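# Move two supplement bottles to arm1/arm2 room, keep can

## Task

Get both the green and the black supplement bottles into the room where arm1 and arm2 work, each left upright and away from the gap in the wall, while the drink can finishes upright on top of the same piece of furniture it starts on. A loaded tray travels along one roller lane on its own and an emptied tray comes back along the other lane. It is a failure if any of the two bottles or the can contacts a roller lane while not held in a gripper. Anything that stays in place only because a robot is holding it does not count. At the end, open the grippers and move the arms away from the objects.

## Robot and tools

Setup. Four identical i2rt Big YAM arms: arm1, arm2, arm3, arm4. Each has six revolute joints, a two-finger gripper and a wrist camera. arm1 and arm2 share one room, arm3 and arm4 the other; the rooms connect through an opening in a wall, and two roller lanes carry trays between them (full trays go one way by themselves, empty ones return on the other lane). Two fixed room cameras exist: cam_arm1_arm2 and cam_arm3_arm4. Wrist cameras are arm1_cam_wrist to arm4_cam_wrist. With joints 1 and 6 at 0 and the hand level and forward, the wrist camera sits above the hand looking at the fingertips. Reach is roughly 1.0 m from the joint-1 axis.

Frames. One shared scene frame, origin on the floor, +z up. The hand point is midway between fingertips; the hand z axis runs along the fingers and the fingers close along hand y. Foot poses are not printed. Calls themselves use only joint values, not Cartesian poses.

execute_actions(actions, cameras). actions is a list holding exactly one action or nothing (empty list = just report state and images). An action is an object keyed by robot name; each robot entry holds "joints", an object of absolute joint targets by name (not offsets). Every arm gets its own separate object; you can name any subset of joints. Names, units, ranges (tolerance for counting as reached):
- joint1_rad: -2.879 to 2.879 rad (±0.045). Yaw of the whole arm about its foot; positive is counter-clockwise seen from above; 0 points the way the foot faces.
- joint2_rad: 0 to 3.141 rad (±0.14). Shoulder; 0 has the upper arm pointing roughly level backward, larger values lift it up and over forward.
- joint3_rad: 0 to 3.019 rad (±0.09). Elbow; 0 is fully folded, larger opens it.
- joint4_rad: -1.692 to 1.57 rad (±0.055). Wrist pitch; positive tilts fingers up.
- joint5_rad: -1.57 to 1.57 rad (±0.03). Sideways wrist swing; positive goes to the arm's right.
- joint6_rad: -2.094 to 2.094 rad (±0.035). Hand roll; positive is clockwise viewed from behind the hand.
- gripper_m: 0 to 0.093 m, fingertip separation (±0.003). Grip force per pad is about 50 to 62 N, lower on some units.
All motions in an action begin together but finish independently, and joints move at different speeds, so the hand can sweep a wide arc between postures. Any unknown key or value out of range rejects the entire call and nothing moves. Joints or arms you omit may keep pushing toward earlier targets. cameras lists which images to return; omitted, null or ["all"] gives all, [] gives none.

wait(seconds): 0 to 10 s, commands nothing, returns state and images like an empty action.

zoom_image(camera, region): enlarges part of a camera's most recent full image; region is [x0, y0, x1, y1] in pixels from the top-left, at most 504 by 504.

finished_scene(scene): ends the current scene by number, irreversibly; the goal must already hold and remain. Its result reports success and gives the next task. Replying with no tool call ends everything.

Reading results. Each result gives robot states (joint_positions, joint torques, joint_status, on_its_own) plus the requested images, with a "pictures" line naming the cameras in image order. Torques are per arm joint in joint_positions order, include offsets, scale and noise, are nonzero in free air, and friction can mimic or mask load. joint_status per joint: reached, "off_target" (stopped short, may still push), "contact_stop" or "time_out" (holds where it stopped; a timed-out joint may keep a target up to 0.375, 0.375, 0.113, 0.225, 0.075, 0.3 rad away for joints 1-6 and keep pushing, listed in on_its_own), "not_followed" (the self/inter-arm collision check blocked the arm's targets; the gripper command still runs; blocked targets may be retried on later actions). on_its_own shows uncommitted behavior; "held at" is the held target, not the position. To relieve a pushing joint, command its current reported position. Tiny target changes may not move a joint. A held load makes a joint sag. If a result reports a stop, later motion, wait and finished_scene calls in that same reply are skipped.

Hazards. Arms do not stop on contact and can push hard. A hard press between two robots fails and ends the run; hard hits may too. No state line reports robot-robot contact, and the collision check ignores fingers, gripper housings and wrist cameras and can react late. Sustained pushing or holding heats motors (also while you are thinking, since the simulation keeps running and the robot holds its last command); MOTOR HOT appears from 85 °C, and at 100 °C that arm and its gripper go limp and drop (OVER-TEMPERATURE FAULT, joints show "limit_stop_at_motor_heat"; resend targets). Objects may occasionally get a brief nudge. Avoid dropping, slipping, slamming or knocking anything off the work area or to the floor, and never let the bottles or can rest on a roller lane unheld. Finish with grippers open and arms withdrawn.

Each tool is called after "Call:" in YAML: its name, and indented under it one key for each argument.

## Session

Call:
execute_actions:
  actions: []

Scene clock: 0.00 s.
Joint torques (N m, as the arm reports them, + toward a larger angle): no reading
Motor temperatures (°C, as the motors report them): arm1=[26 27 27 28 27 25] | arm2=[27 24 25 27 26 26] | arm3=[24 24 27 27 24 27] | arm4=[26 24 25 25 26 26]
arm1.joint_positions: joint1_rad=+0.703 joint2_rad=+0.473 joint3_rad=+1.554 joint4_rad=-1.552 joint5_rad=+0.072 joint6_rad=-0.120 gripper_m=+0.095
arm1.joint_status: not commanded
arm1.hand: x=-1.2442 y=-0.5035 z=+1.5377 quat_wxyz=(-0.264, +0.792, -0.317, -0.450) (m; scene frame)
arm2.joint_positions: joint1_rad=-0.027 joint2_rad=+0.576 joint3_rad=+1.332 joint4_rad=-1.186 joint5_rad=-0.111 joint6_rad=+0.738 gripper_m=+0.095
arm2.joint_status: not commanded
arm2.hand: x=-1.5376 y=+0.1386 z=+1.4481 quat_wxyz=(-0.490, -0.291, -0.789, -0.228) (m; scene frame)
arm3.joint_positions: joint1_rad=-0.049 joint2_rad=+0.520 joint3_rad=+1.604 joint4_rad=-1.185 joint5_rad=-0.100 joint6_rad=-0.151 gripper_m=+0.095
arm3.joint_status: not commanded
arm3.hand: x=+1.1808 y=-0.4476 z=+1.6056 quat_wxyz=(-0.495, +0.565, -0.481, -0.452) (m; scene frame)
arm4.joint_positions: joint1_rad=+0.226 joint2_rad=+0.261 joint3_rad=+1.456 joint4_rad=-1.210 joint5_rad=+0.288 joint6_rad=+0.513 gripper_m=+0.095
arm4.joint_status: not commanded
arm4.hand: x=+1.7126 y=+0.1550 z=+1.5808 quat_wxyz=(-0.168, -0.692, +0.179, +0.679) (m; scene frame)
pictures: arm1_cam_wrist, arm2_cam_wrist, arm3_cam_wrist, arm4_cam_wrist, cam_arm1_arm2, cam_arm3_arm4
Images, in order (width x height): arm1_cam_wrist 616x616, arm2_cam_wrist 616x616, arm3_cam_wrist 616x616, arm4_cam_wrist 616x616, cam_arm1_arm2 672x504, cam_arm3_arm4 672x504.

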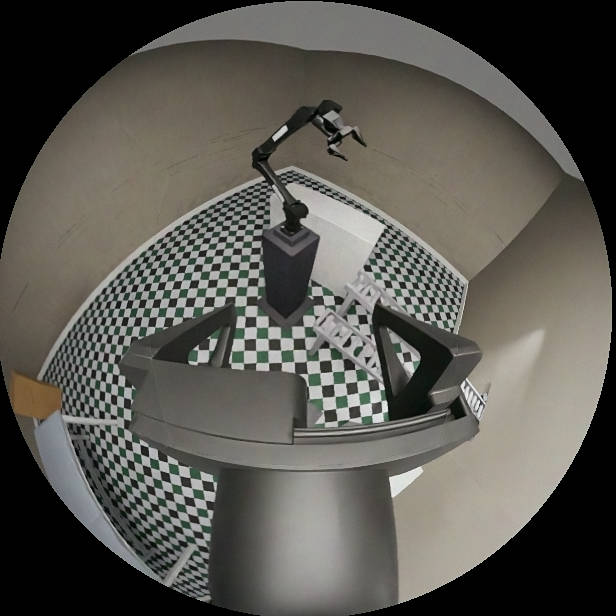

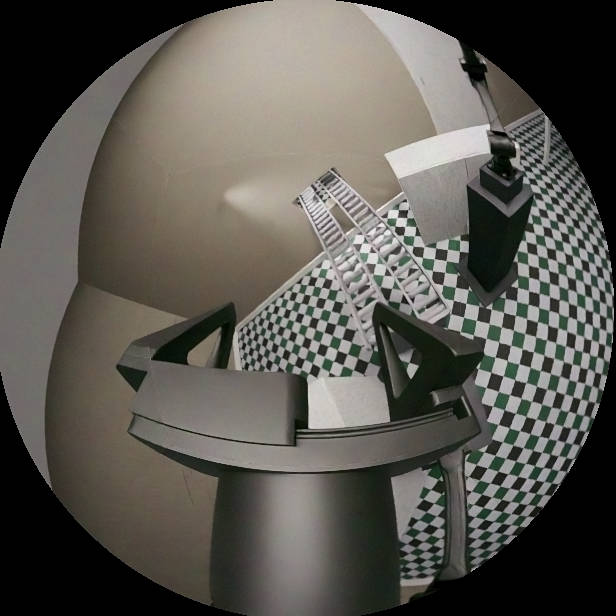

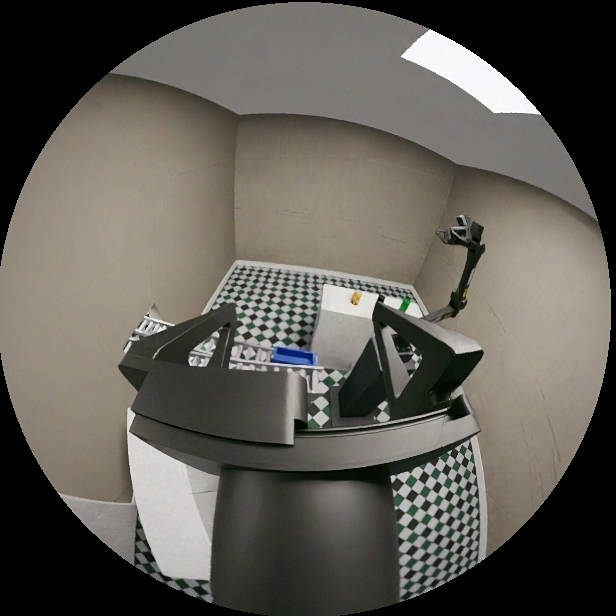

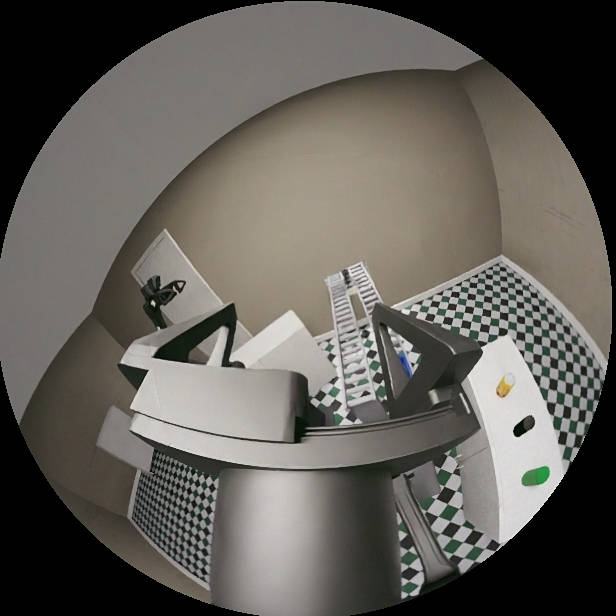

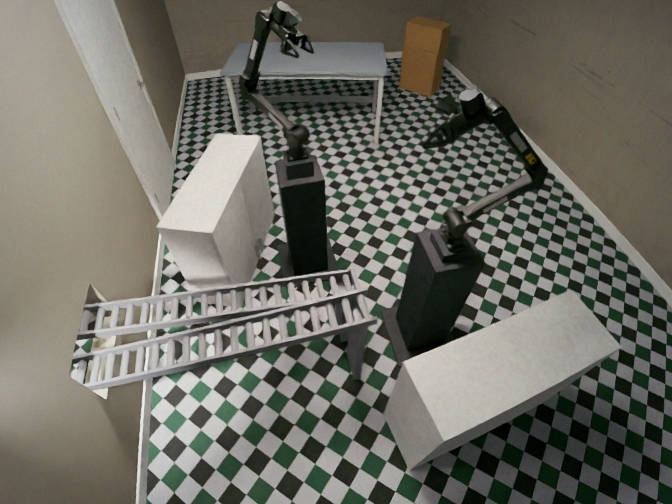

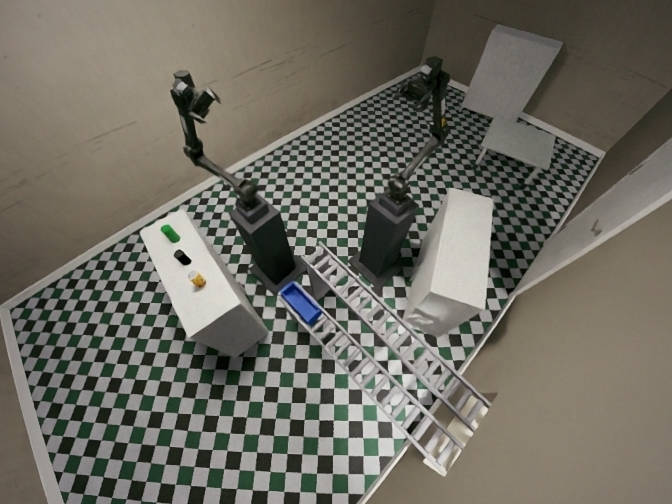

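Call:
zoom_image:
  camera: "cam_arm3_arm4"
  region: [130, 170, 510, 480]

Call:
zoom_image:
  camera: "cam_arm1_arm2"
  region: [60, 200, 480, 420]

Call:
execute_actions:
  actions:
    - {"arm4":{"joints":{"joint1_rad":0,"joint5_rad":0,"joint6_rad":0,"joint2_rad":0.9,"joint3_rad":0.9,"joint4_rad":-1.0}},"arm3":{"joints":{"joint1_rad":0,"joint5_rad":0,"joint6_rad":0,"joint4_rad":-1.6}},"arm2":{"joints":{"joint1_rad":0,"joint5_rad":0,"joint6_rad":0,"joint2_rad":0.9,"joint3_rad":0.9,"joint4_rad":-1.0}},"arm1":{"joints":{"joint1_rad":0,"joint5_rad":0,"joint6_rad":0,"joint3_rad":0.8,"joint4_rad":-1.0}}}

Region (130, 170, 510, 480) of cam_arm3_arm4's 672x504 image, scaled by 1.326, with more detail than that image has; it fills the top 411 rows of this view, and the rest is white.

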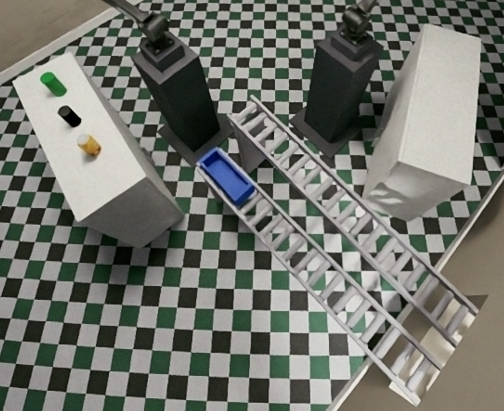

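Region (60, 200, 480, 420) of cam_arm1_arm2's 672x504 image, scaled by 1.200, with more detail than that image has; it fills the top 264 rows of this view, and the rest is white.

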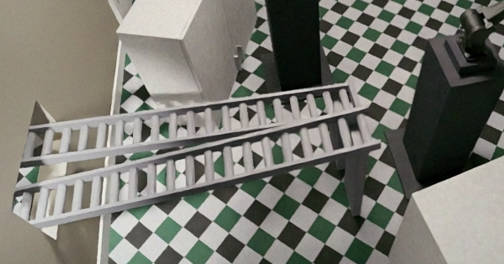

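Scene clock: 15.87 s.
Joint torques (N m, as the arm reports them, + toward a larger angle): arm1=[1.18 0.49 8.85 2.51 0.02 0.15] | arm2=[ 2.2  -3.82 10.57  2.06  0.17 -0.16] | arm3=[ 0.95  5.75  7.25  1.69  0.1  -0.05] | arm4=[ 0.07 -3.18 12.14  1.7  -0.14 -0.14]
Motor temperatures (°C, as the motors report them): arm1=[26 27 28 28 27 25] | arm2=[27 24 28 27 26 26] | arm3=[24 25 28 27 24 27] | arm4=[26 24 26 25 26 26]
arm1.joint_positions: joint1_rad=+0.007 joint2_rad=+0.477 joint3_rad=+0.811 joint4_rad=-1.021 joint5_rad=+0.000 joint6_rad=-0.011 gripper_m=+0.095
arm1.joint_status: all done
arm1.hand: x=-1.1883 y=-0.3309 z=+1.2815 quat_wxyz=(-0.295, +0.656, -0.624, -0.306) (m; scene frame)
arm2.joint_positions: joint1_rad=-0.009 joint2_rad=+0.899 joint3_rad=+0.884 joint4_rad=-1.010 joint5_rad=-0.003 joint6_rad=+0.008 gripper_m=+0.095
arm2.joint_status: all done
arm2.hand: x=-1.4314 y=+0.1218 z=+1.1480 quat_wxyz=(-0.269, -0.015, -0.963, +0.001) (m; scene frame)
arm3.joint_positions: joint1_rad=-0.012 joint2_rad=+0.520 joint3_rad=+1.604 joint4_rad=-1.588 joint5_rad=-0.003 joint6_rad=-0.008 gripper_m=+0.095
arm3.joint_status: all done
arm3.hand: x=+1.1895 y=-0.4773 z=+1.5115 quat_wxyz=(-0.360, +0.601, -0.618, -0.357) (m; scene frame)
arm4.joint_positions: joint1_rad=+0.009 joint2_rad=+0.897 joint3_rad=+0.860 joint4_rad=-1.004 joint5_rad=+0.003 joint6_rad=+0.011 gripper_m=+0.095
arm4.joint_status: all done
arm4.hand: x=+1.4360 y=+0.1073 z=+1.1748 quat_wxyz=(-0.002, -0.966, -0.025, +0.257) (m; scene frame)
pictures: arm1_cam_wrist, arm2_cam_wrist, arm3_cam_wrist, arm4_cam_wrist, cam_arm1_arm2, cam_arm3_arm4
Images, in order (width x height): arm1_cam_wrist 616x616, arm2_cam_wrist 616x616, arm3_cam_wrist 616x616, arm4_cam_wrist 616x616, cam_arm1_arm2 672x504, cam_arm3_arm4 672x504.

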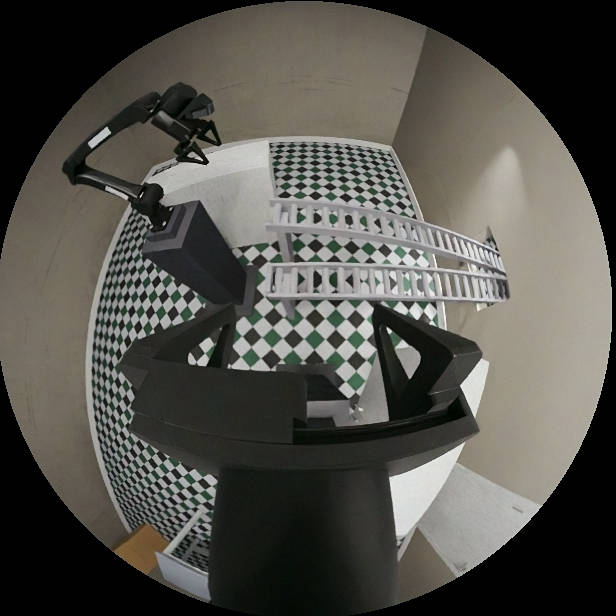

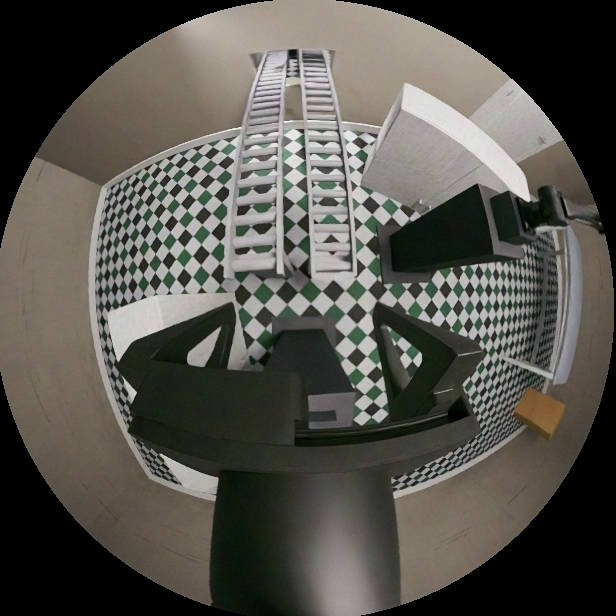

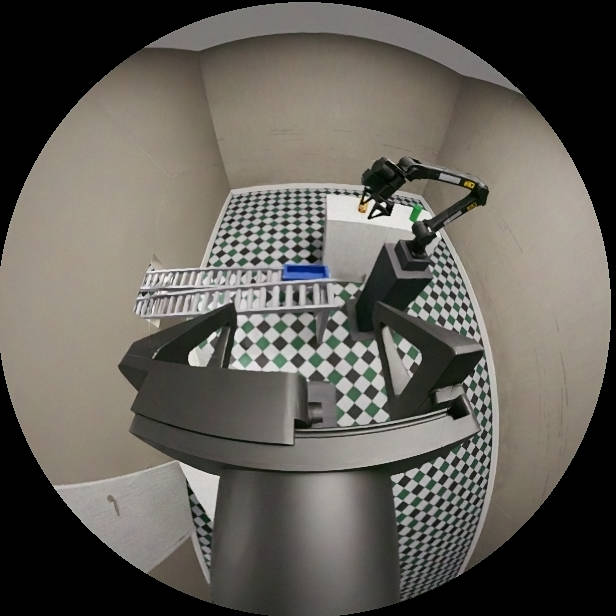

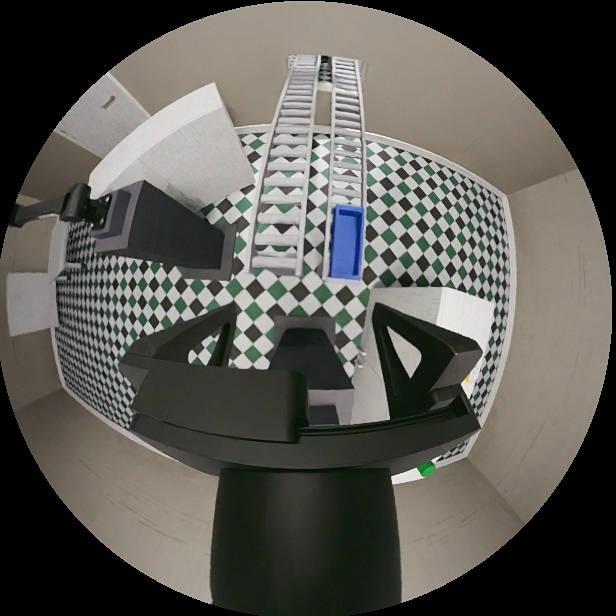

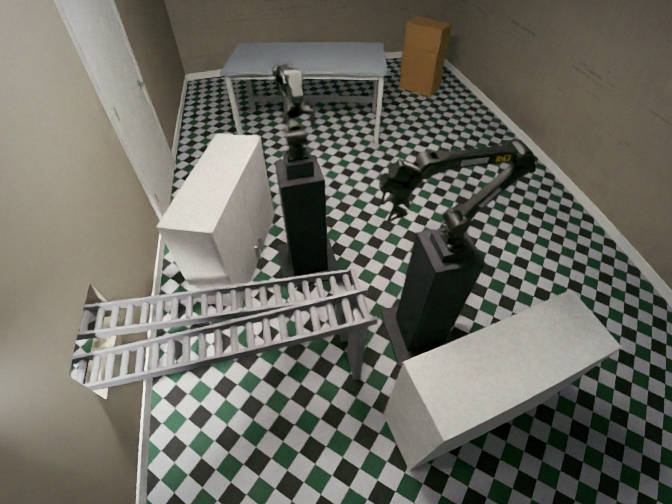

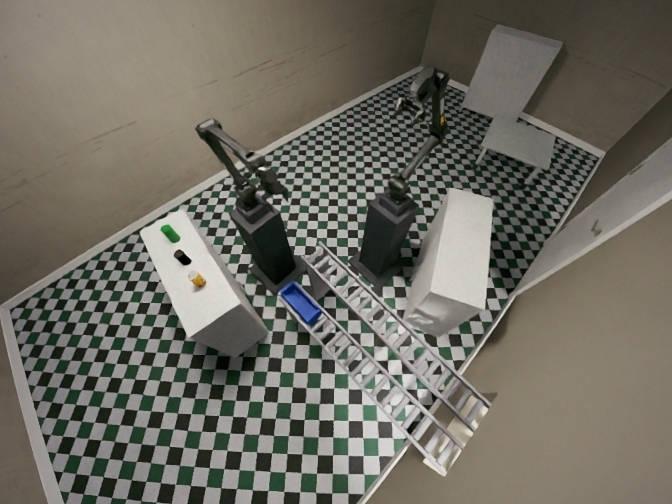

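Call:
execute_actions:
  actions:
    - {"arm4":{"joints":{"joint1_rad":-1.57,"joint2_rad":1.69,"joint3_rad":1.55,"joint4_rad":-1.4}},"arm3":{"joints":{"joint1_rad":0.15,"joint2_rad":1.69,"joint3_rad":1.5,"joint4_rad":-1.38}},"arm1":{"joints":{"joint1_rad":-0.3,"joint2_rad":1.5,"joint3_rad":1.3,"joint4_rad":-1.37}}}

Scene clock: 36.60 s.
Joint torques (N m, as the arm reports them, + toward a larger angle): arm1=[  1.27 -15.06  10.77  -0.75   0.03   0.16] | arm2=[ 2.2  -3.71 10.6   2.16  0.16 -0.1 ] | arm3=[  1.15 -14.96   9.71   0.83   0.06  -0.01] | arm4=[  1.23 -17.04  12.25   0.22  -0.09  -0.13]
Motor temperatures (°C, as the motors report them): arm1=[26 27 29 28 27 25] | arm2=[27 24 30 27 26 26] | arm3=[24 25 29 27 24 27] | arm4=[26 24 29 25 26 26]
arm1.joint_positions: joint1_rad=-0.295 joint2_rad=+1.500 joint3_rad=+1.271 joint4_rad=-1.356 joint5_rad=+0.000 joint6_rad=-0.010 gripper_m=+0.095
arm1.joint_status: all done
arm1.hand: x=-1.0666 y=-0.1824 z=+1.1270 quat_wxyz=(+0.008, +0.613, -0.790, +0.005) (m; scene frame)
arm2.joint_positions: joint1_rad=-0.009 joint2_rad=+0.899 joint3_rad=+0.884 joint4_rad=-1.010 joint5_rad=-0.003 joint6_rad=+0.007 gripper_m=+0.095
arm2.joint_status: not commanded
arm2.hand: x=-1.4314 y=+0.1218 z=+1.1480 quat_wxyz=(-0.269, -0.014, -0.963, +0.001) (m; scene frame)
arm3.joint_positions: joint1_rad=+0.140 joint2_rad=+1.700 joint3_rad=+1.486 joint4_rad=-1.388 joint5_rad=-0.002 joint6_rad=-0.007 gripper_m=+0.095
arm3.joint_status: all done
arm3.hand: x=+1.1183 y=-0.0995 z=+1.0849 quat_wxyz=(+0.017, +0.751, -0.660, +0.006) (m; scene frame)
arm4.joint_positions: joint1_rad=-1.575 joint2_rad=+1.705 joint3_rad=+1.494 joint4_rad=-1.390 joint5_rad=+0.001 joint6_rad=+0.009 gripper_m=+0.095
arm4.joint_status: all done
arm4.hand: x=+1.7567 y=+0.6332 z=+1.1128 quat_wxyz=(-0.003, -0.721, +0.693, -0.010) (m; scene frame)
pictures: arm1_cam_wrist, arm2_cam_wrist, arm3_cam_wrist, arm4_cam_wrist, cam_arm1_arm2, cam_arm3_arm4
Images, in order (width x height): arm1_cam_wrist 616x616, arm2_cam_wrist 616x616, arm3_cam_wrist 616x616, arm4_cam_wrist 616x616, cam_arm1_arm2 672x504, cam_arm3_arm4 672x504.

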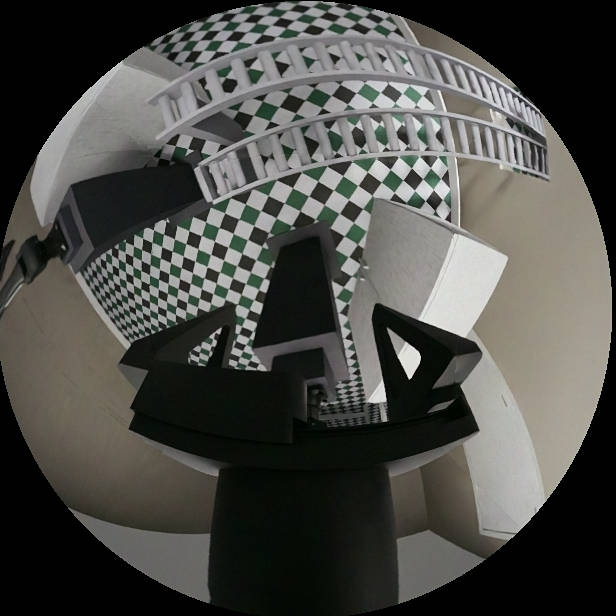

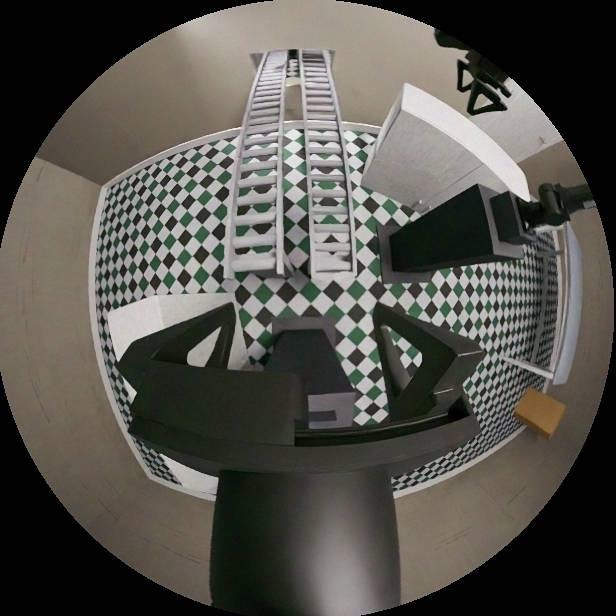

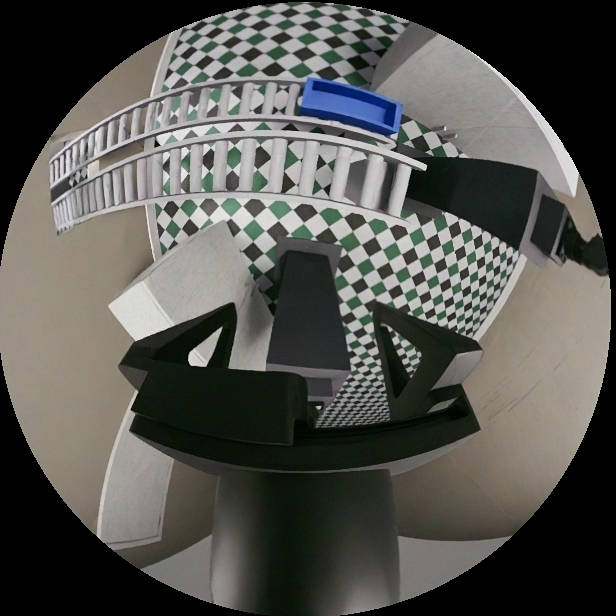

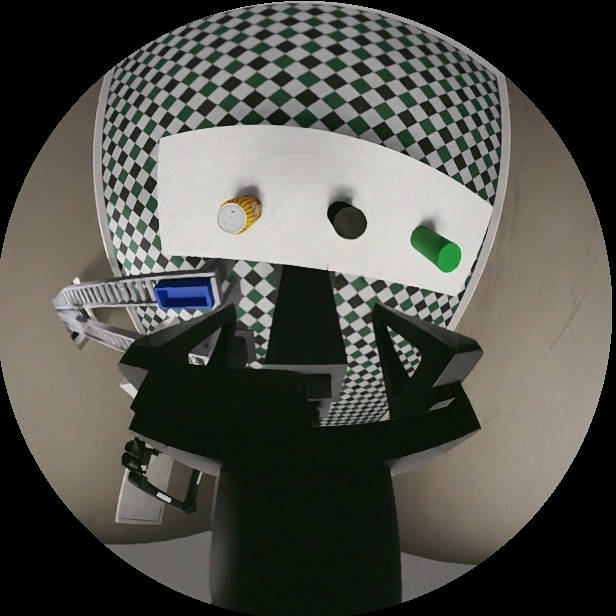

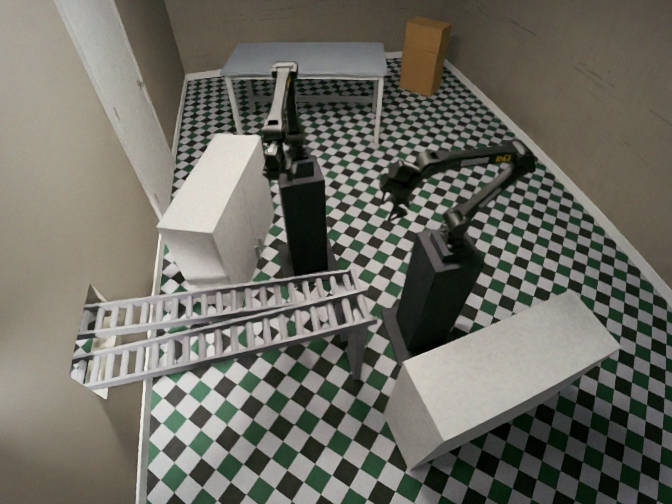

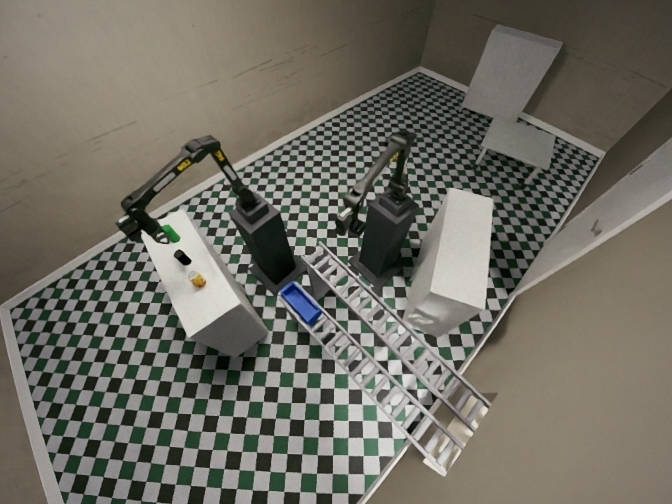

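Call:
execute_actions:
  actions:
    - {"arm4":{"joints":{"joint1_rad":-1.70,"joint2_rad":1.78,"joint3_rad":1.40,"joint4_rad":-1.13}},"arm3":{"joints":{"joint1_rad":0.3,"joint2_rad":1.0,"joint3_rad":0.7,"joint4_rad":-0.6}}}
  cameras: ["arm4_cam_wrist","arm3_cam_wrist","cam_arm3_arm4"]

Scene clock: 66.50 s.
Joint torques (N m, as the arm reports them, + toward a larger angle): arm1=[  1.68 -15.39  10.79  -0.78   0.02   0.16] | arm2=[ 1.62 -3.11 10.75  2.    0.13 -0.12] | arm3=[-1.44 -4.38 10.03  2.73 -0.01 -0.04] | arm4=[  1.85 -18.93   9.07   1.22  -0.02  -0.12]
Motor temperatures (°C, as the motors report them): arm1=[26 28 31 28 27 25] | arm2=[27 24 31 28 26 26] | arm3=[24 26 32 27 24 27] | arm4=[26 25 30 25 26 26]
arm1.joint_positions: joint1_rad=-0.295 joint2_rad=+1.500 joint3_rad=+1.271 joint4_rad=-1.356 joint5_rad=+0.000 joint6_rad=-0.010 gripper_m=+0.095
arm1.joint_status: not commanded
arm1.hand: x=-1.0666 y=-0.1824 z=+1.1270 quat_wxyz=(+0.008, +0.613, -0.790, +0.005) (m; scene frame)
arm2.joint_positions: joint1_rad=-0.009 joint2_rad=+0.899 joint3_rad=+0.884 joint4_rad=-1.010 joint5_rad=-0.003 joint6_rad=+0.007 gripper_m=+0.095
arm2.joint_status: not commanded
arm2.hand: x=-1.4314 y=+0.1218 z=+1.1480 quat_wxyz=(-0.269, -0.014, -0.963, +0.001) (m; scene frame)
arm3.joint_positions: joint1_rad=+0.313 joint2_rad=+1.004 joint3_rad=+0.693 joint4_rad=-0.620 joint5_rad=-0.001 joint6_rad=-0.007 gripper_m=+0.095
arm3.joint_status: all done
arm3.hand: x=+1.0679 y=-0.2298 z=+1.0878 quat_wxyz=(-0.182, +0.763, -0.565, -0.257) (m; scene frame)
arm4.joint_positions: joint1_rad=-1.711 joint2_rad=+1.802 joint3_rad=+1.384 joint4_rad=-1.143 joint5_rad=+0.000 joint6_rad=+0.009 gripper_m=+0.095
arm4.joint_status: all done
arm4.hand: x=+1.8279 y=+0.6529 z=+1.0249 quat_wxyz=(+0.011, -0.672, +0.740, +0.005) (m; scene frame)
pictures: arm3_cam_wrist, arm4_cam_wrist, cam_arm3_arm4
Images, in order (width x height): arm3_cam_wrist 616x616, arm4_cam_wrist 616x616, cam_arm3_arm4 672x504.

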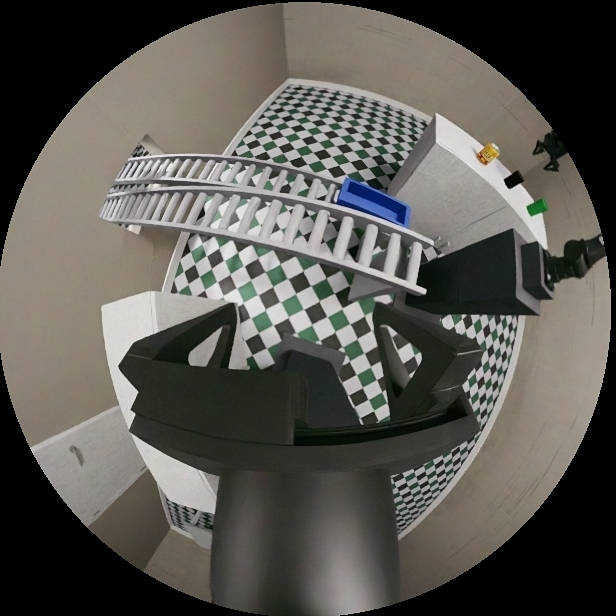

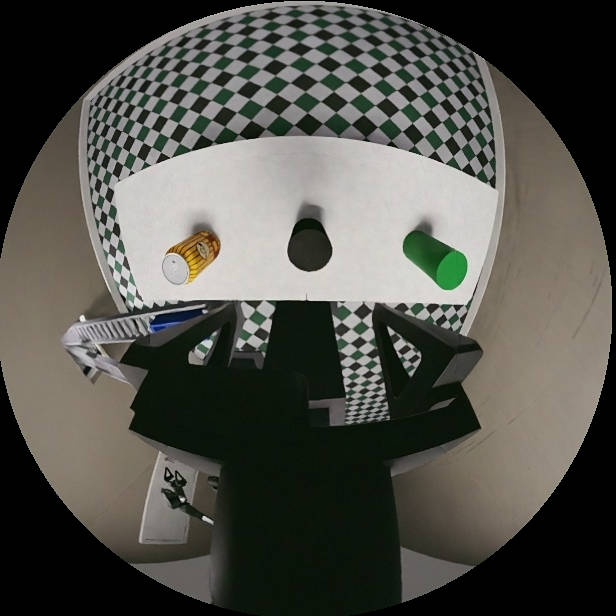

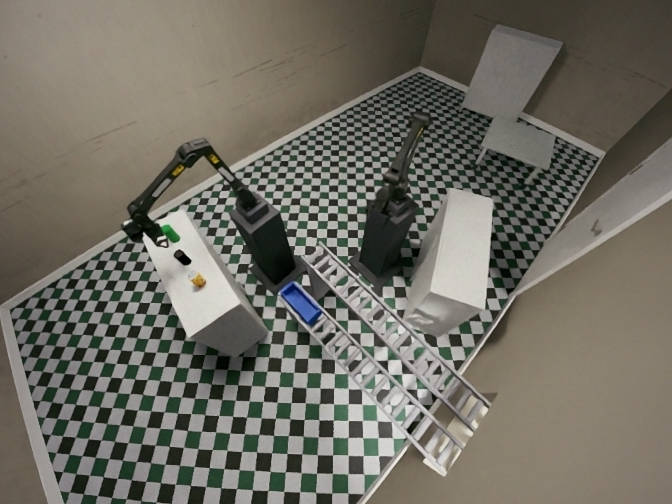

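Call:
execute_actions:
  actions:
    - {"arm4":{"joints":{"joint2_rad":1.825,"joint3_rad":1.26,"joint4_rad":-0.96}}}
  cameras: ["arm4_cam_wrist","arm3_cam_wrist"]

Scene clock: 72.27 s.
Joint torques (N m, as the arm reports them, + toward a larger angle): arm1=[  1.15 -15.36  10.82  -0.73   0.03   0.18] | arm2=[ 2.81 -3.62 10.67  2.03  0.12 -0.1 ] | arm3=[-0.71 -4.8  10.01  2.64 -0.01 -0.04] | arm4=[  1.85 -18.01   8.06   1.25  -0.02  -0.12]
Motor temperatures (°C, as the motors report them): arm1=[26 28 31 28 27 25] | arm2=[27 24 31 28 26 26] | arm3=[24 26 32 27 24 27] | arm4=[26 25 30 25 26 26]
arm1.joint_positions: joint1_rad=-0.295 joint2_rad=+1.500 joint3_rad=+1.271 joint4_rad=-1.356 joint5_rad=+0.000 joint6_rad=-0.010 gripper_m=+0.095
arm1.joint_status: not commanded
arm1.hand: x=-1.0666 y=-0.1824 z=+1.1270 quat_wxyz=(+0.008, +0.613, -0.790, +0.005) (m; scene frame)
arm2.joint_positions: joint1_rad=-0.009 joint2_rad=+0.899 joint3_rad=+0.884 joint4_rad=-1.010 joint5_rad=-0.003 joint6_rad=+0.007 gripper_m=+0.095
arm2.joint_status: not commanded
arm2.hand: x=-1.4314 y=+0.1218 z=+1.1480 quat_wxyz=(-0.269, -0.014, -0.963, +0.001) (m; scene frame)
arm3.joint_positions: joint1_rad=+0.313 joint2_rad=+1.004 joint3_rad=+0.693 joint4_rad=-0.620 joint5_rad=-0.001 joint6_rad=-0.007 gripper_m=+0.095
arm3.joint_status: not commanded
arm3.hand: x=+1.0679 y=-0.2298 z=+1.0878 quat_wxyz=(-0.182, +0.763, -0.565, -0.257) (m; scene frame)
arm4.joint_positions: joint1_rad=-1.711 joint2_rad=+1.840 joint3_rad=+1.248 joint4_rad=-0.973 joint5_rad=+0.000 joint6_rad=+0.009 gripper_m=+0.095
arm4.joint_status: all done
arm4.hand: x=+1.8266 y=+0.6343 z=+0.9606 quat_wxyz=(+0.009, -0.672, +0.740, +0.004) (m; scene frame)
pictures: arm3_cam_wrist, arm4_cam_wrist
Images, in order (width x height): arm3_cam_wrist 616x616, arm4_cam_wrist 616x616.

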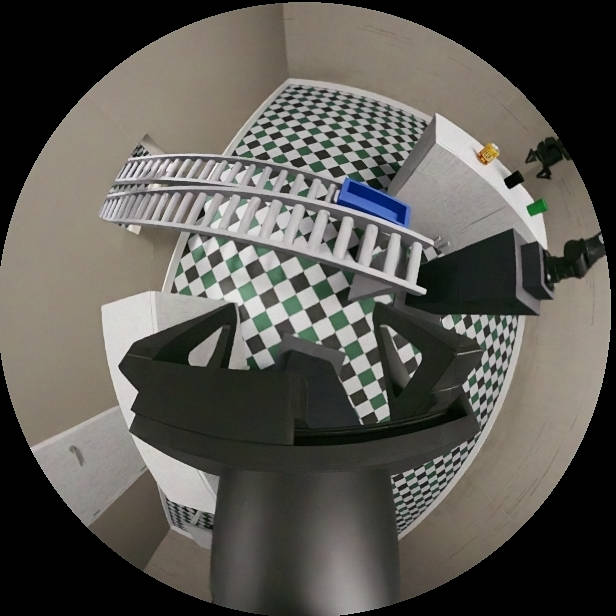

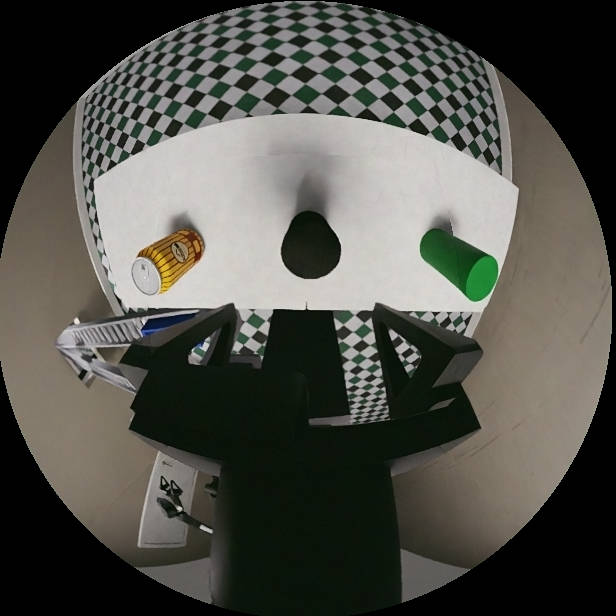

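Call:
execute_actions:
  actions:
    - {"arm4":{"joints":{"joint2_rad":1.945,"joint3_rad":1.30,"joint4_rad":-0.89}}}
  cameras: ["arm4_cam_wrist"]

Call:
execute_actions:
  actions:
    - {"arm4":{"joints":{"joint2_rad":2.055,"joint3_rad":1.275,"joint4_rad":-0.75}}}
  cameras: ["arm4_cam_wrist","cam_arm3_arm4"]

Scene clock: 86.77 s.
Joint torques (N m, as the arm reports them, + toward a larger angle): arm1=[  1.29 -15.12  10.84  -0.77   0.04   0.16] | arm2=[ 1.8  -3.49 10.88  2.18  0.14 -0.09] | arm3=[-0.63 -4.18  9.61  2.87 -0.01 -0.05] | arm4=[  1.82 -19.8    9.32   1.05  -0.03  -0.12]
Motor temperatures (°C, as the motors report them): arm1=[26 28 31 28 27 25] | arm2=[27 24 31 28 26 26] | arm3=[24 25 32 27 24 27] | arm4=[26 26 29 25 26 26]
arm1.joint_positions: joint1_rad=-0.295 joint2_rad=+1.500 joint3_rad=+1.271 joint4_rad=-1.356 joint5_rad=+0.000 joint6_rad=-0.010 gripper_m=+0.095
arm1.joint_status: not commanded
arm1.hand: x=-1.0666 y=-0.1824 z=+1.1270 quat_wxyz=(+0.008, +0.613, -0.790, +0.005) (m; scene frame)
arm2.joint_positions: joint1_rad=-0.009 joint2_rad=+0.899 joint3_rad=+0.884 joint4_rad=-1.010 joint5_rad=-0.003 joint6_rad=+0.007 gripper_m=+0.095
arm2.joint_status: not commanded
arm2.hand: x=-1.4314 y=+0.1218 z=+1.1480 quat_wxyz=(-0.269, -0.014, -0.963, +0.001) (m; scene frame)
arm3.joint_positions: joint1_rad=+0.313 joint2_rad=+1.004 joint3_rad=+0.693 joint4_rad=-0.620 joint5_rad=-0.001 joint6_rad=-0.007 gripper_m=+0.095
arm3.joint_status: not commanded
arm3.hand: x=+1.0679 y=-0.2298 z=+1.0878 quat_wxyz=(-0.182, +0.763, -0.565, -0.257) (m; scene frame)
arm4.joint_positions: joint1_rad=-1.711 joint2_rad=+1.967 joint3_rad=+1.263 joint4_rad=-0.900 joint5_rad=+0.000 joint6_rad=+0.009 gripper_m=+0.095
arm4.joint_status: all done
arm4.hand: x=+1.8277 y=+0.6418 z=+0.9027 quat_wxyz=(-0.005, -0.672, +0.741, -0.010) (m; scene frame)
pictures: arm4_cam_wrist
Images, in order (width x height): arm4_cam_wrist 616x616.

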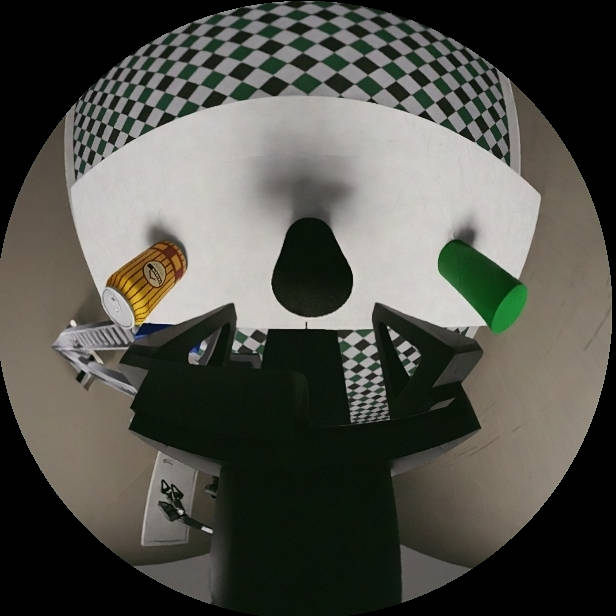

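Scene clock: 87.73 s.
Joint torques (N m, as the arm reports them, + toward a larger angle): arm1=[  1.35 -15.31  10.85  -0.71   0.03   0.17] | arm2=[ 2.05 -3.71 10.61  2.07  0.19 -0.12] | arm3=[-0.17 -4.86  9.96  2.49  0.03 -0.03] | arm4=[  1.78 -20.47   7.12   1.19  -0.02  -0.12]
Motor temperatures (°C, as the motors report them): arm1=[26 28 31 28 27 25] | arm2=[27 24 31 28 26 26] | arm3=[24 25 32 27 24 27] | arm4=[26 26 29 25 26 26]
arm1.joint_positions: joint1_rad=-0.295 joint2_rad=+1.500 joint3_rad=+1.271 joint4_rad=-1.356 joint5_rad=+0.000 joint6_rad=-0.010 gripper_m=+0.095
arm1.joint_status: not commanded
arm1.hand: x=-1.0666 y=-0.1824 z=+1.1270 quat_wxyz=(+0.008, +0.613, -0.790, +0.005) (m; scene frame)
arm2.joint_positions: joint1_rad=-0.009 joint2_rad=+0.899 joint3_rad=+0.884 joint4_rad=-1.010 joint5_rad=-0.003 joint6_rad=+0.007 gripper_m=+0.095
arm2.joint_status: not commanded
arm2.hand: x=-1.4314 y=+0.1218 z=+1.1480 quat_wxyz=(-0.269, -0.014, -0.963, +0.001) (m; scene frame)
arm3.joint_positions: joint1_rad=+0.313 joint2_rad=+1.004 joint3_rad=+0.693 joint4_rad=-0.620 joint5_rad=-0.001 joint6_rad=-0.007 gripper_m=+0.095
arm3.joint_status: not commanded
arm3.hand: x=+1.0679 y=-0.2298 z=+1.0878 quat_wxyz=(-0.182, +0.763, -0.565, -0.257) (m; scene frame)
arm4.joint_positions: joint1_rad=-1.711 joint2_rad=+2.075 joint3_rad=+1.263 joint4_rad=-0.763 joint5_rad=+0.000 joint6_rad=+0.009 gripper_m=+0.095
arm4.joint_status: all done
arm4.hand: x=+1.8292 y=+0.6549 z=+0.8482 quat_wxyz=(+0.005, -0.672, +0.741, +0.000) (m; scene frame)
pictures: arm4_cam_wrist, cam_arm3_arm4
Images, in order (width x height): arm4_cam_wrist 616x616, cam_arm3_arm4 672x504.

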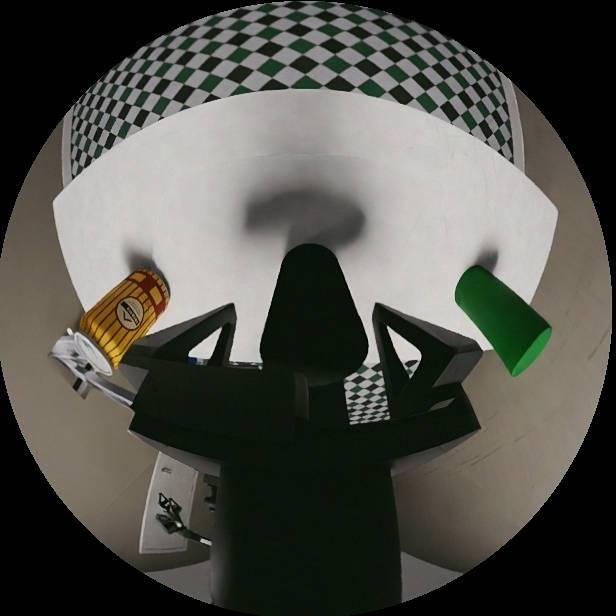

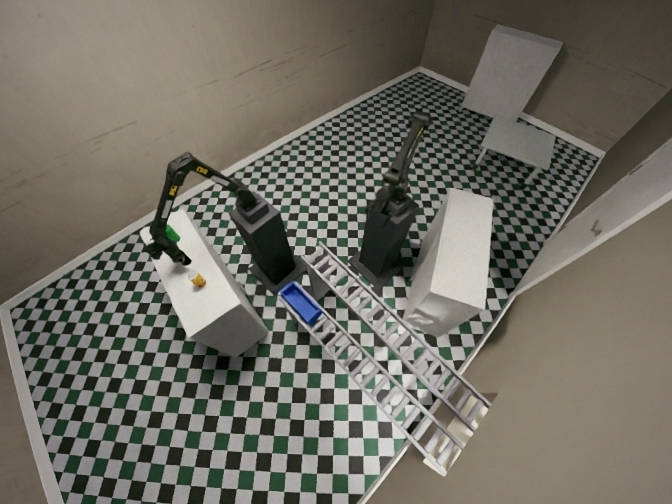

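Call:
execute_actions:
  actions:
    - {"arm4":{"joints":{"gripper_m":0.04}}}
  cameras: []

Call:
execute_actions:
  actions:
    - {"arm4":{"joints":{"joint2_rad":1.75,"joint3_rad":1.36,"joint4_rad":-1.13}}}
  cameras: ["arm4_cam_wrist"]

Call:
execute_actions:
  actions:
    - {"arm4":{"joints":{"joint1_rad":-0.25}}}
  cameras: ["arm4_cam_wrist","cam_arm3_arm4"]

Scene clock: 94.77 s.
Joint torques (N m, as the arm reports them, + toward a larger angle): arm1=[  1.45 -15.27  10.8   -0.73   0.04   0.16] | arm2=[ 2.46 -3.4  10.63  1.88  0.13 -0.16] | arm3=[-0.55 -4.98  9.82  2.9   0.   -0.04] | arm4=[  1.74 -20.55   7.04   1.17  -0.01  -0.12]
Motor temperatures (°C, as the motors report them): arm1=[26 28 31 28 27 25] | arm2=[27 24 31 28 26 26] | arm3=[24 25 33 27 24 27] | arm4=[26 26 29 25 26 26]
arm1.joint_positions: joint1_rad=-0.295 joint2_rad=+1.500 joint3_rad=+1.271 joint4_rad=-1.356 joint5_rad=+0.000 joint6_rad=-0.010 gripper_m=+0.095
arm1.joint_status: not commanded
arm1.hand: x=-1.0666 y=-0.1824 z=+1.1270 quat_wxyz=(+0.008, +0.613, -0.790, +0.005) (m; scene frame)
arm2.joint_positions: joint1_rad=-0.009 joint2_rad=+0.899 joint3_rad=+0.884 joint4_rad=-1.010 joint5_rad=-0.003 joint6_rad=+0.007 gripper_m=+0.095
arm2.joint_status: not commanded
arm2.hand: x=-1.4314 y=+0.1218 z=+1.1480 quat_wxyz=(-0.269, -0.014, -0.963, +0.001) (m; scene frame)
arm3.joint_positions: joint1_rad=+0.313 joint2_rad=+1.004 joint3_rad=+0.693 joint4_rad=-0.620 joint5_rad=-0.001 joint6_rad=-0.007 gripper_m=+0.095
arm3.joint_status: not commanded
arm3.hand: x=+1.0679 y=-0.2298 z=+1.0878 quat_wxyz=(-0.182, +0.763, -0.565, -0.257) (m; scene frame)
arm4.joint_positions: joint1_rad=-1.710 joint2_rad=+2.075 joint3_rad=+1.263 joint4_rad=-0.762 joint5_rad=+0.000 joint6_rad=+0.009 gripper_m=+0.059
arm4.joint_status: gripper_m off_target (ended at +0.059, target +0.040)
arm4.hand: x=+1.8289 y=+0.6551 z=+0.8482 quat_wxyz=(+0.006, -0.672, +0.740, +0.001) (m; scene frame)
pictures: none
No camera images: the call's "cameras" was empty. Leave "cameras" out to get every camera's image.

Scene clock: 96.20 s.
Joint torques (N m, as the arm reports them, + toward a larger angle): arm1=[  1.43 -15.35  10.83  -0.67   0.04   0.17] | arm2=[ 2.05 -3.44 10.58  2.06  0.13 -0.08] | arm3=[-0.66 -4.84  9.9   2.7   0.02 -0.07] | arm4=[  1.7  -18.56  10.07   0.29  -0.01  -0.12]
Motor temperatures (°C, as the motors report them): arm1=[26 28 31 28 27 25] | arm2=[27 24 31 28 26 26] | arm3=[24 25 33 27 24 27] | arm4=[26 26 29 25 26 26]
arm1.joint_positions: joint1_rad=-0.295 joint2_rad=+1.500 joint3_rad=+1.271 joint4_rad=-1.356 joint5_rad=+0.000 joint6_rad=-0.010 gripper_m=+0.095
arm1.joint_status: not commanded
arm1.hand: x=-1.0666 y=-0.1824 z=+1.1270 quat_wxyz=(+0.008, +0.613, -0.790, +0.005) (m; scene frame)
arm2.joint_positions: joint1_rad=-0.009 joint2_rad=+0.899 joint3_rad=+0.884 joint4_rad=-1.010 joint5_rad=-0.003 joint6_rad=+0.007 gripper_m=+0.095
arm2.joint_status: not commanded
arm2.hand: x=-1.4314 y=+0.1218 z=+1.1480 quat_wxyz=(-0.269, -0.014, -0.963, +0.001) (m; scene frame)
arm3.joint_positions: joint1_rad=+0.313 joint2_rad=+1.004 joint3_rad=+0.693 joint4_rad=-0.620 joint5_rad=-0.001 joint6_rad=-0.007 gripper_m=+0.095
arm3.joint_status: not commanded
arm3.hand: x=+1.0679 y=-0.2298 z=+1.0878 quat_wxyz=(-0.182, +0.763, -0.565, -0.257) (m; scene frame)
arm4.joint_positions: joint1_rad=-1.710 joint2_rad=+1.770 joint3_rad=+1.329 joint4_rad=-1.120 joint5_rad=+0.000 joint6_rad=+0.009 gripper_m=+0.059
arm4.joint_status: all done
arm4.hand: x=+1.8263 y=+0.6381 z=+1.0214 quat_wxyz=(+0.010, -0.672, +0.740, +0.005) (m; scene frame)
pictures: arm4_cam_wrist
Images, in order (width x height): arm4_cam_wrist 616x616.

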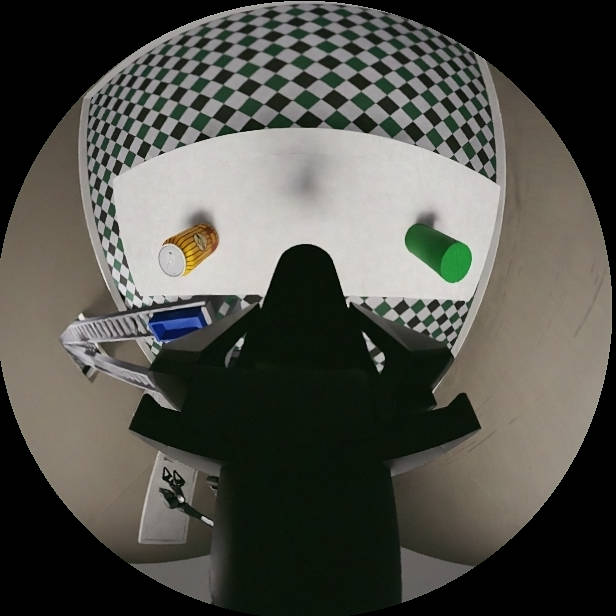

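Scene clock: 98.00 s.
Joint torques (N m, as the arm reports them, + toward a larger angle): arm1=[  1.14 -15.1   10.74  -0.77   0.03   0.16] | arm2=[ 2.34 -3.42 10.64  2.05  0.15 -0.1 ] | arm3=[-0.79 -4.36 10.    2.55  0.02 -0.07] | arm4=[  0.38 -18.48   9.93   0.26   0.1   -0.12]
Motor temperatures (°C, as the motors report them): arm1=[26 28 31 28 27 25] | arm2=[27 24 32 28 26 26] | arm3=[24 25 33 27 24 27] | arm4=[26 26 29 25 26 26]
arm1.joint_positions: joint1_rad=-0.295 joint2_rad=+1.500 joint3_rad=+1.271 joint4_rad=-1.356 joint5_rad=+0.000 joint6_rad=-0.010 gripper_m=+0.095
arm1.joint_status: not commanded
arm1.hand: x=-1.0666 y=-0.1824 z=+1.1270 quat_wxyz=(+0.008, +0.613, -0.790, +0.005) (m; scene frame)
arm2.joint_positions: joint1_rad=-0.009 joint2_rad=+0.899 joint3_rad=+0.884 joint4_rad=-1.010 joint5_rad=-0.003 joint6_rad=+0.007 gripper_m=+0.095
arm2.joint_status: not commanded
arm2.hand: x=-1.4314 y=+0.1218 z=+1.1480 quat_wxyz=(-0.269, -0.014, -0.963, +0.001) (m; scene frame)
arm3.joint_positions: joint1_rad=+0.313 joint2_rad=+1.004 joint3_rad=+0.693 joint4_rad=-0.620 joint5_rad=-0.001 joint6_rad=-0.007 gripper_m=+0.095
arm3.joint_status: not commanded
arm3.hand: x=+1.0679 y=-0.2298 z=+1.0878 quat_wxyz=(-0.182, +0.763, -0.565, -0.257) (m; scene frame)
arm4.joint_positions: joint1_rad=-0.244 joint2_rad=+1.770 joint3_rad=+1.329 joint4_rad=-1.120 joint5_rad=-0.002 joint6_rad=+0.009 gripper_m=+0.059
arm4.joint_status: all done
arm4.hand: x=+1.2794 y=+0.2270 z=+1.0122 quat_wxyz=(+0.006, -0.995, +0.100, +0.002) (m; scene frame)
pictures: arm4_cam_wrist, cam_arm3_arm4
Images, in order (width x height): arm4_cam_wrist 616x616, cam_arm3_arm4 672x504.

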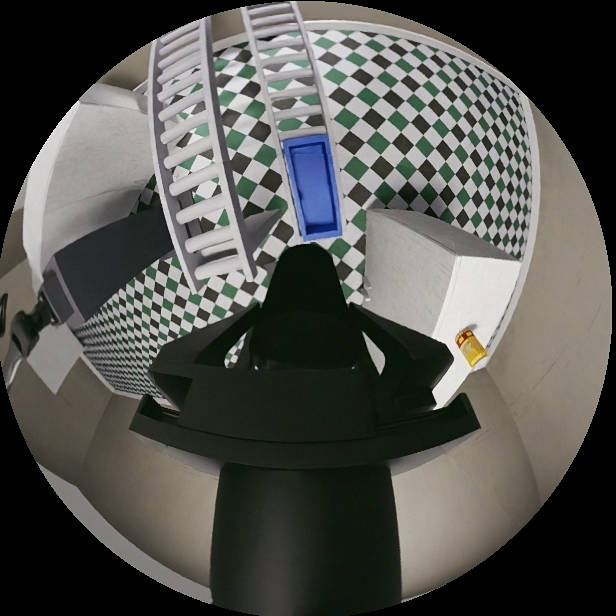

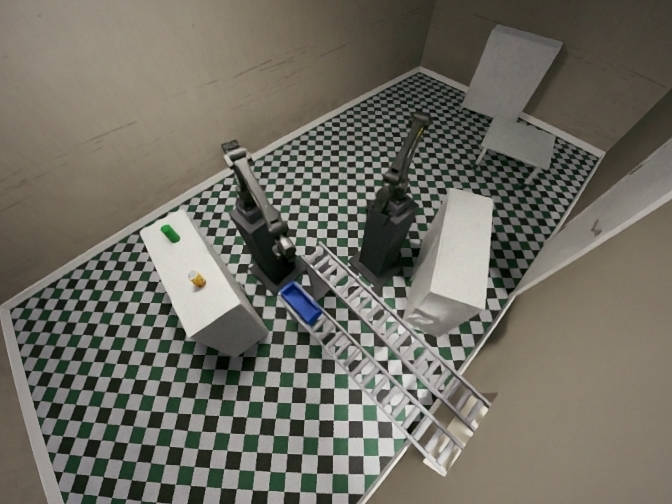

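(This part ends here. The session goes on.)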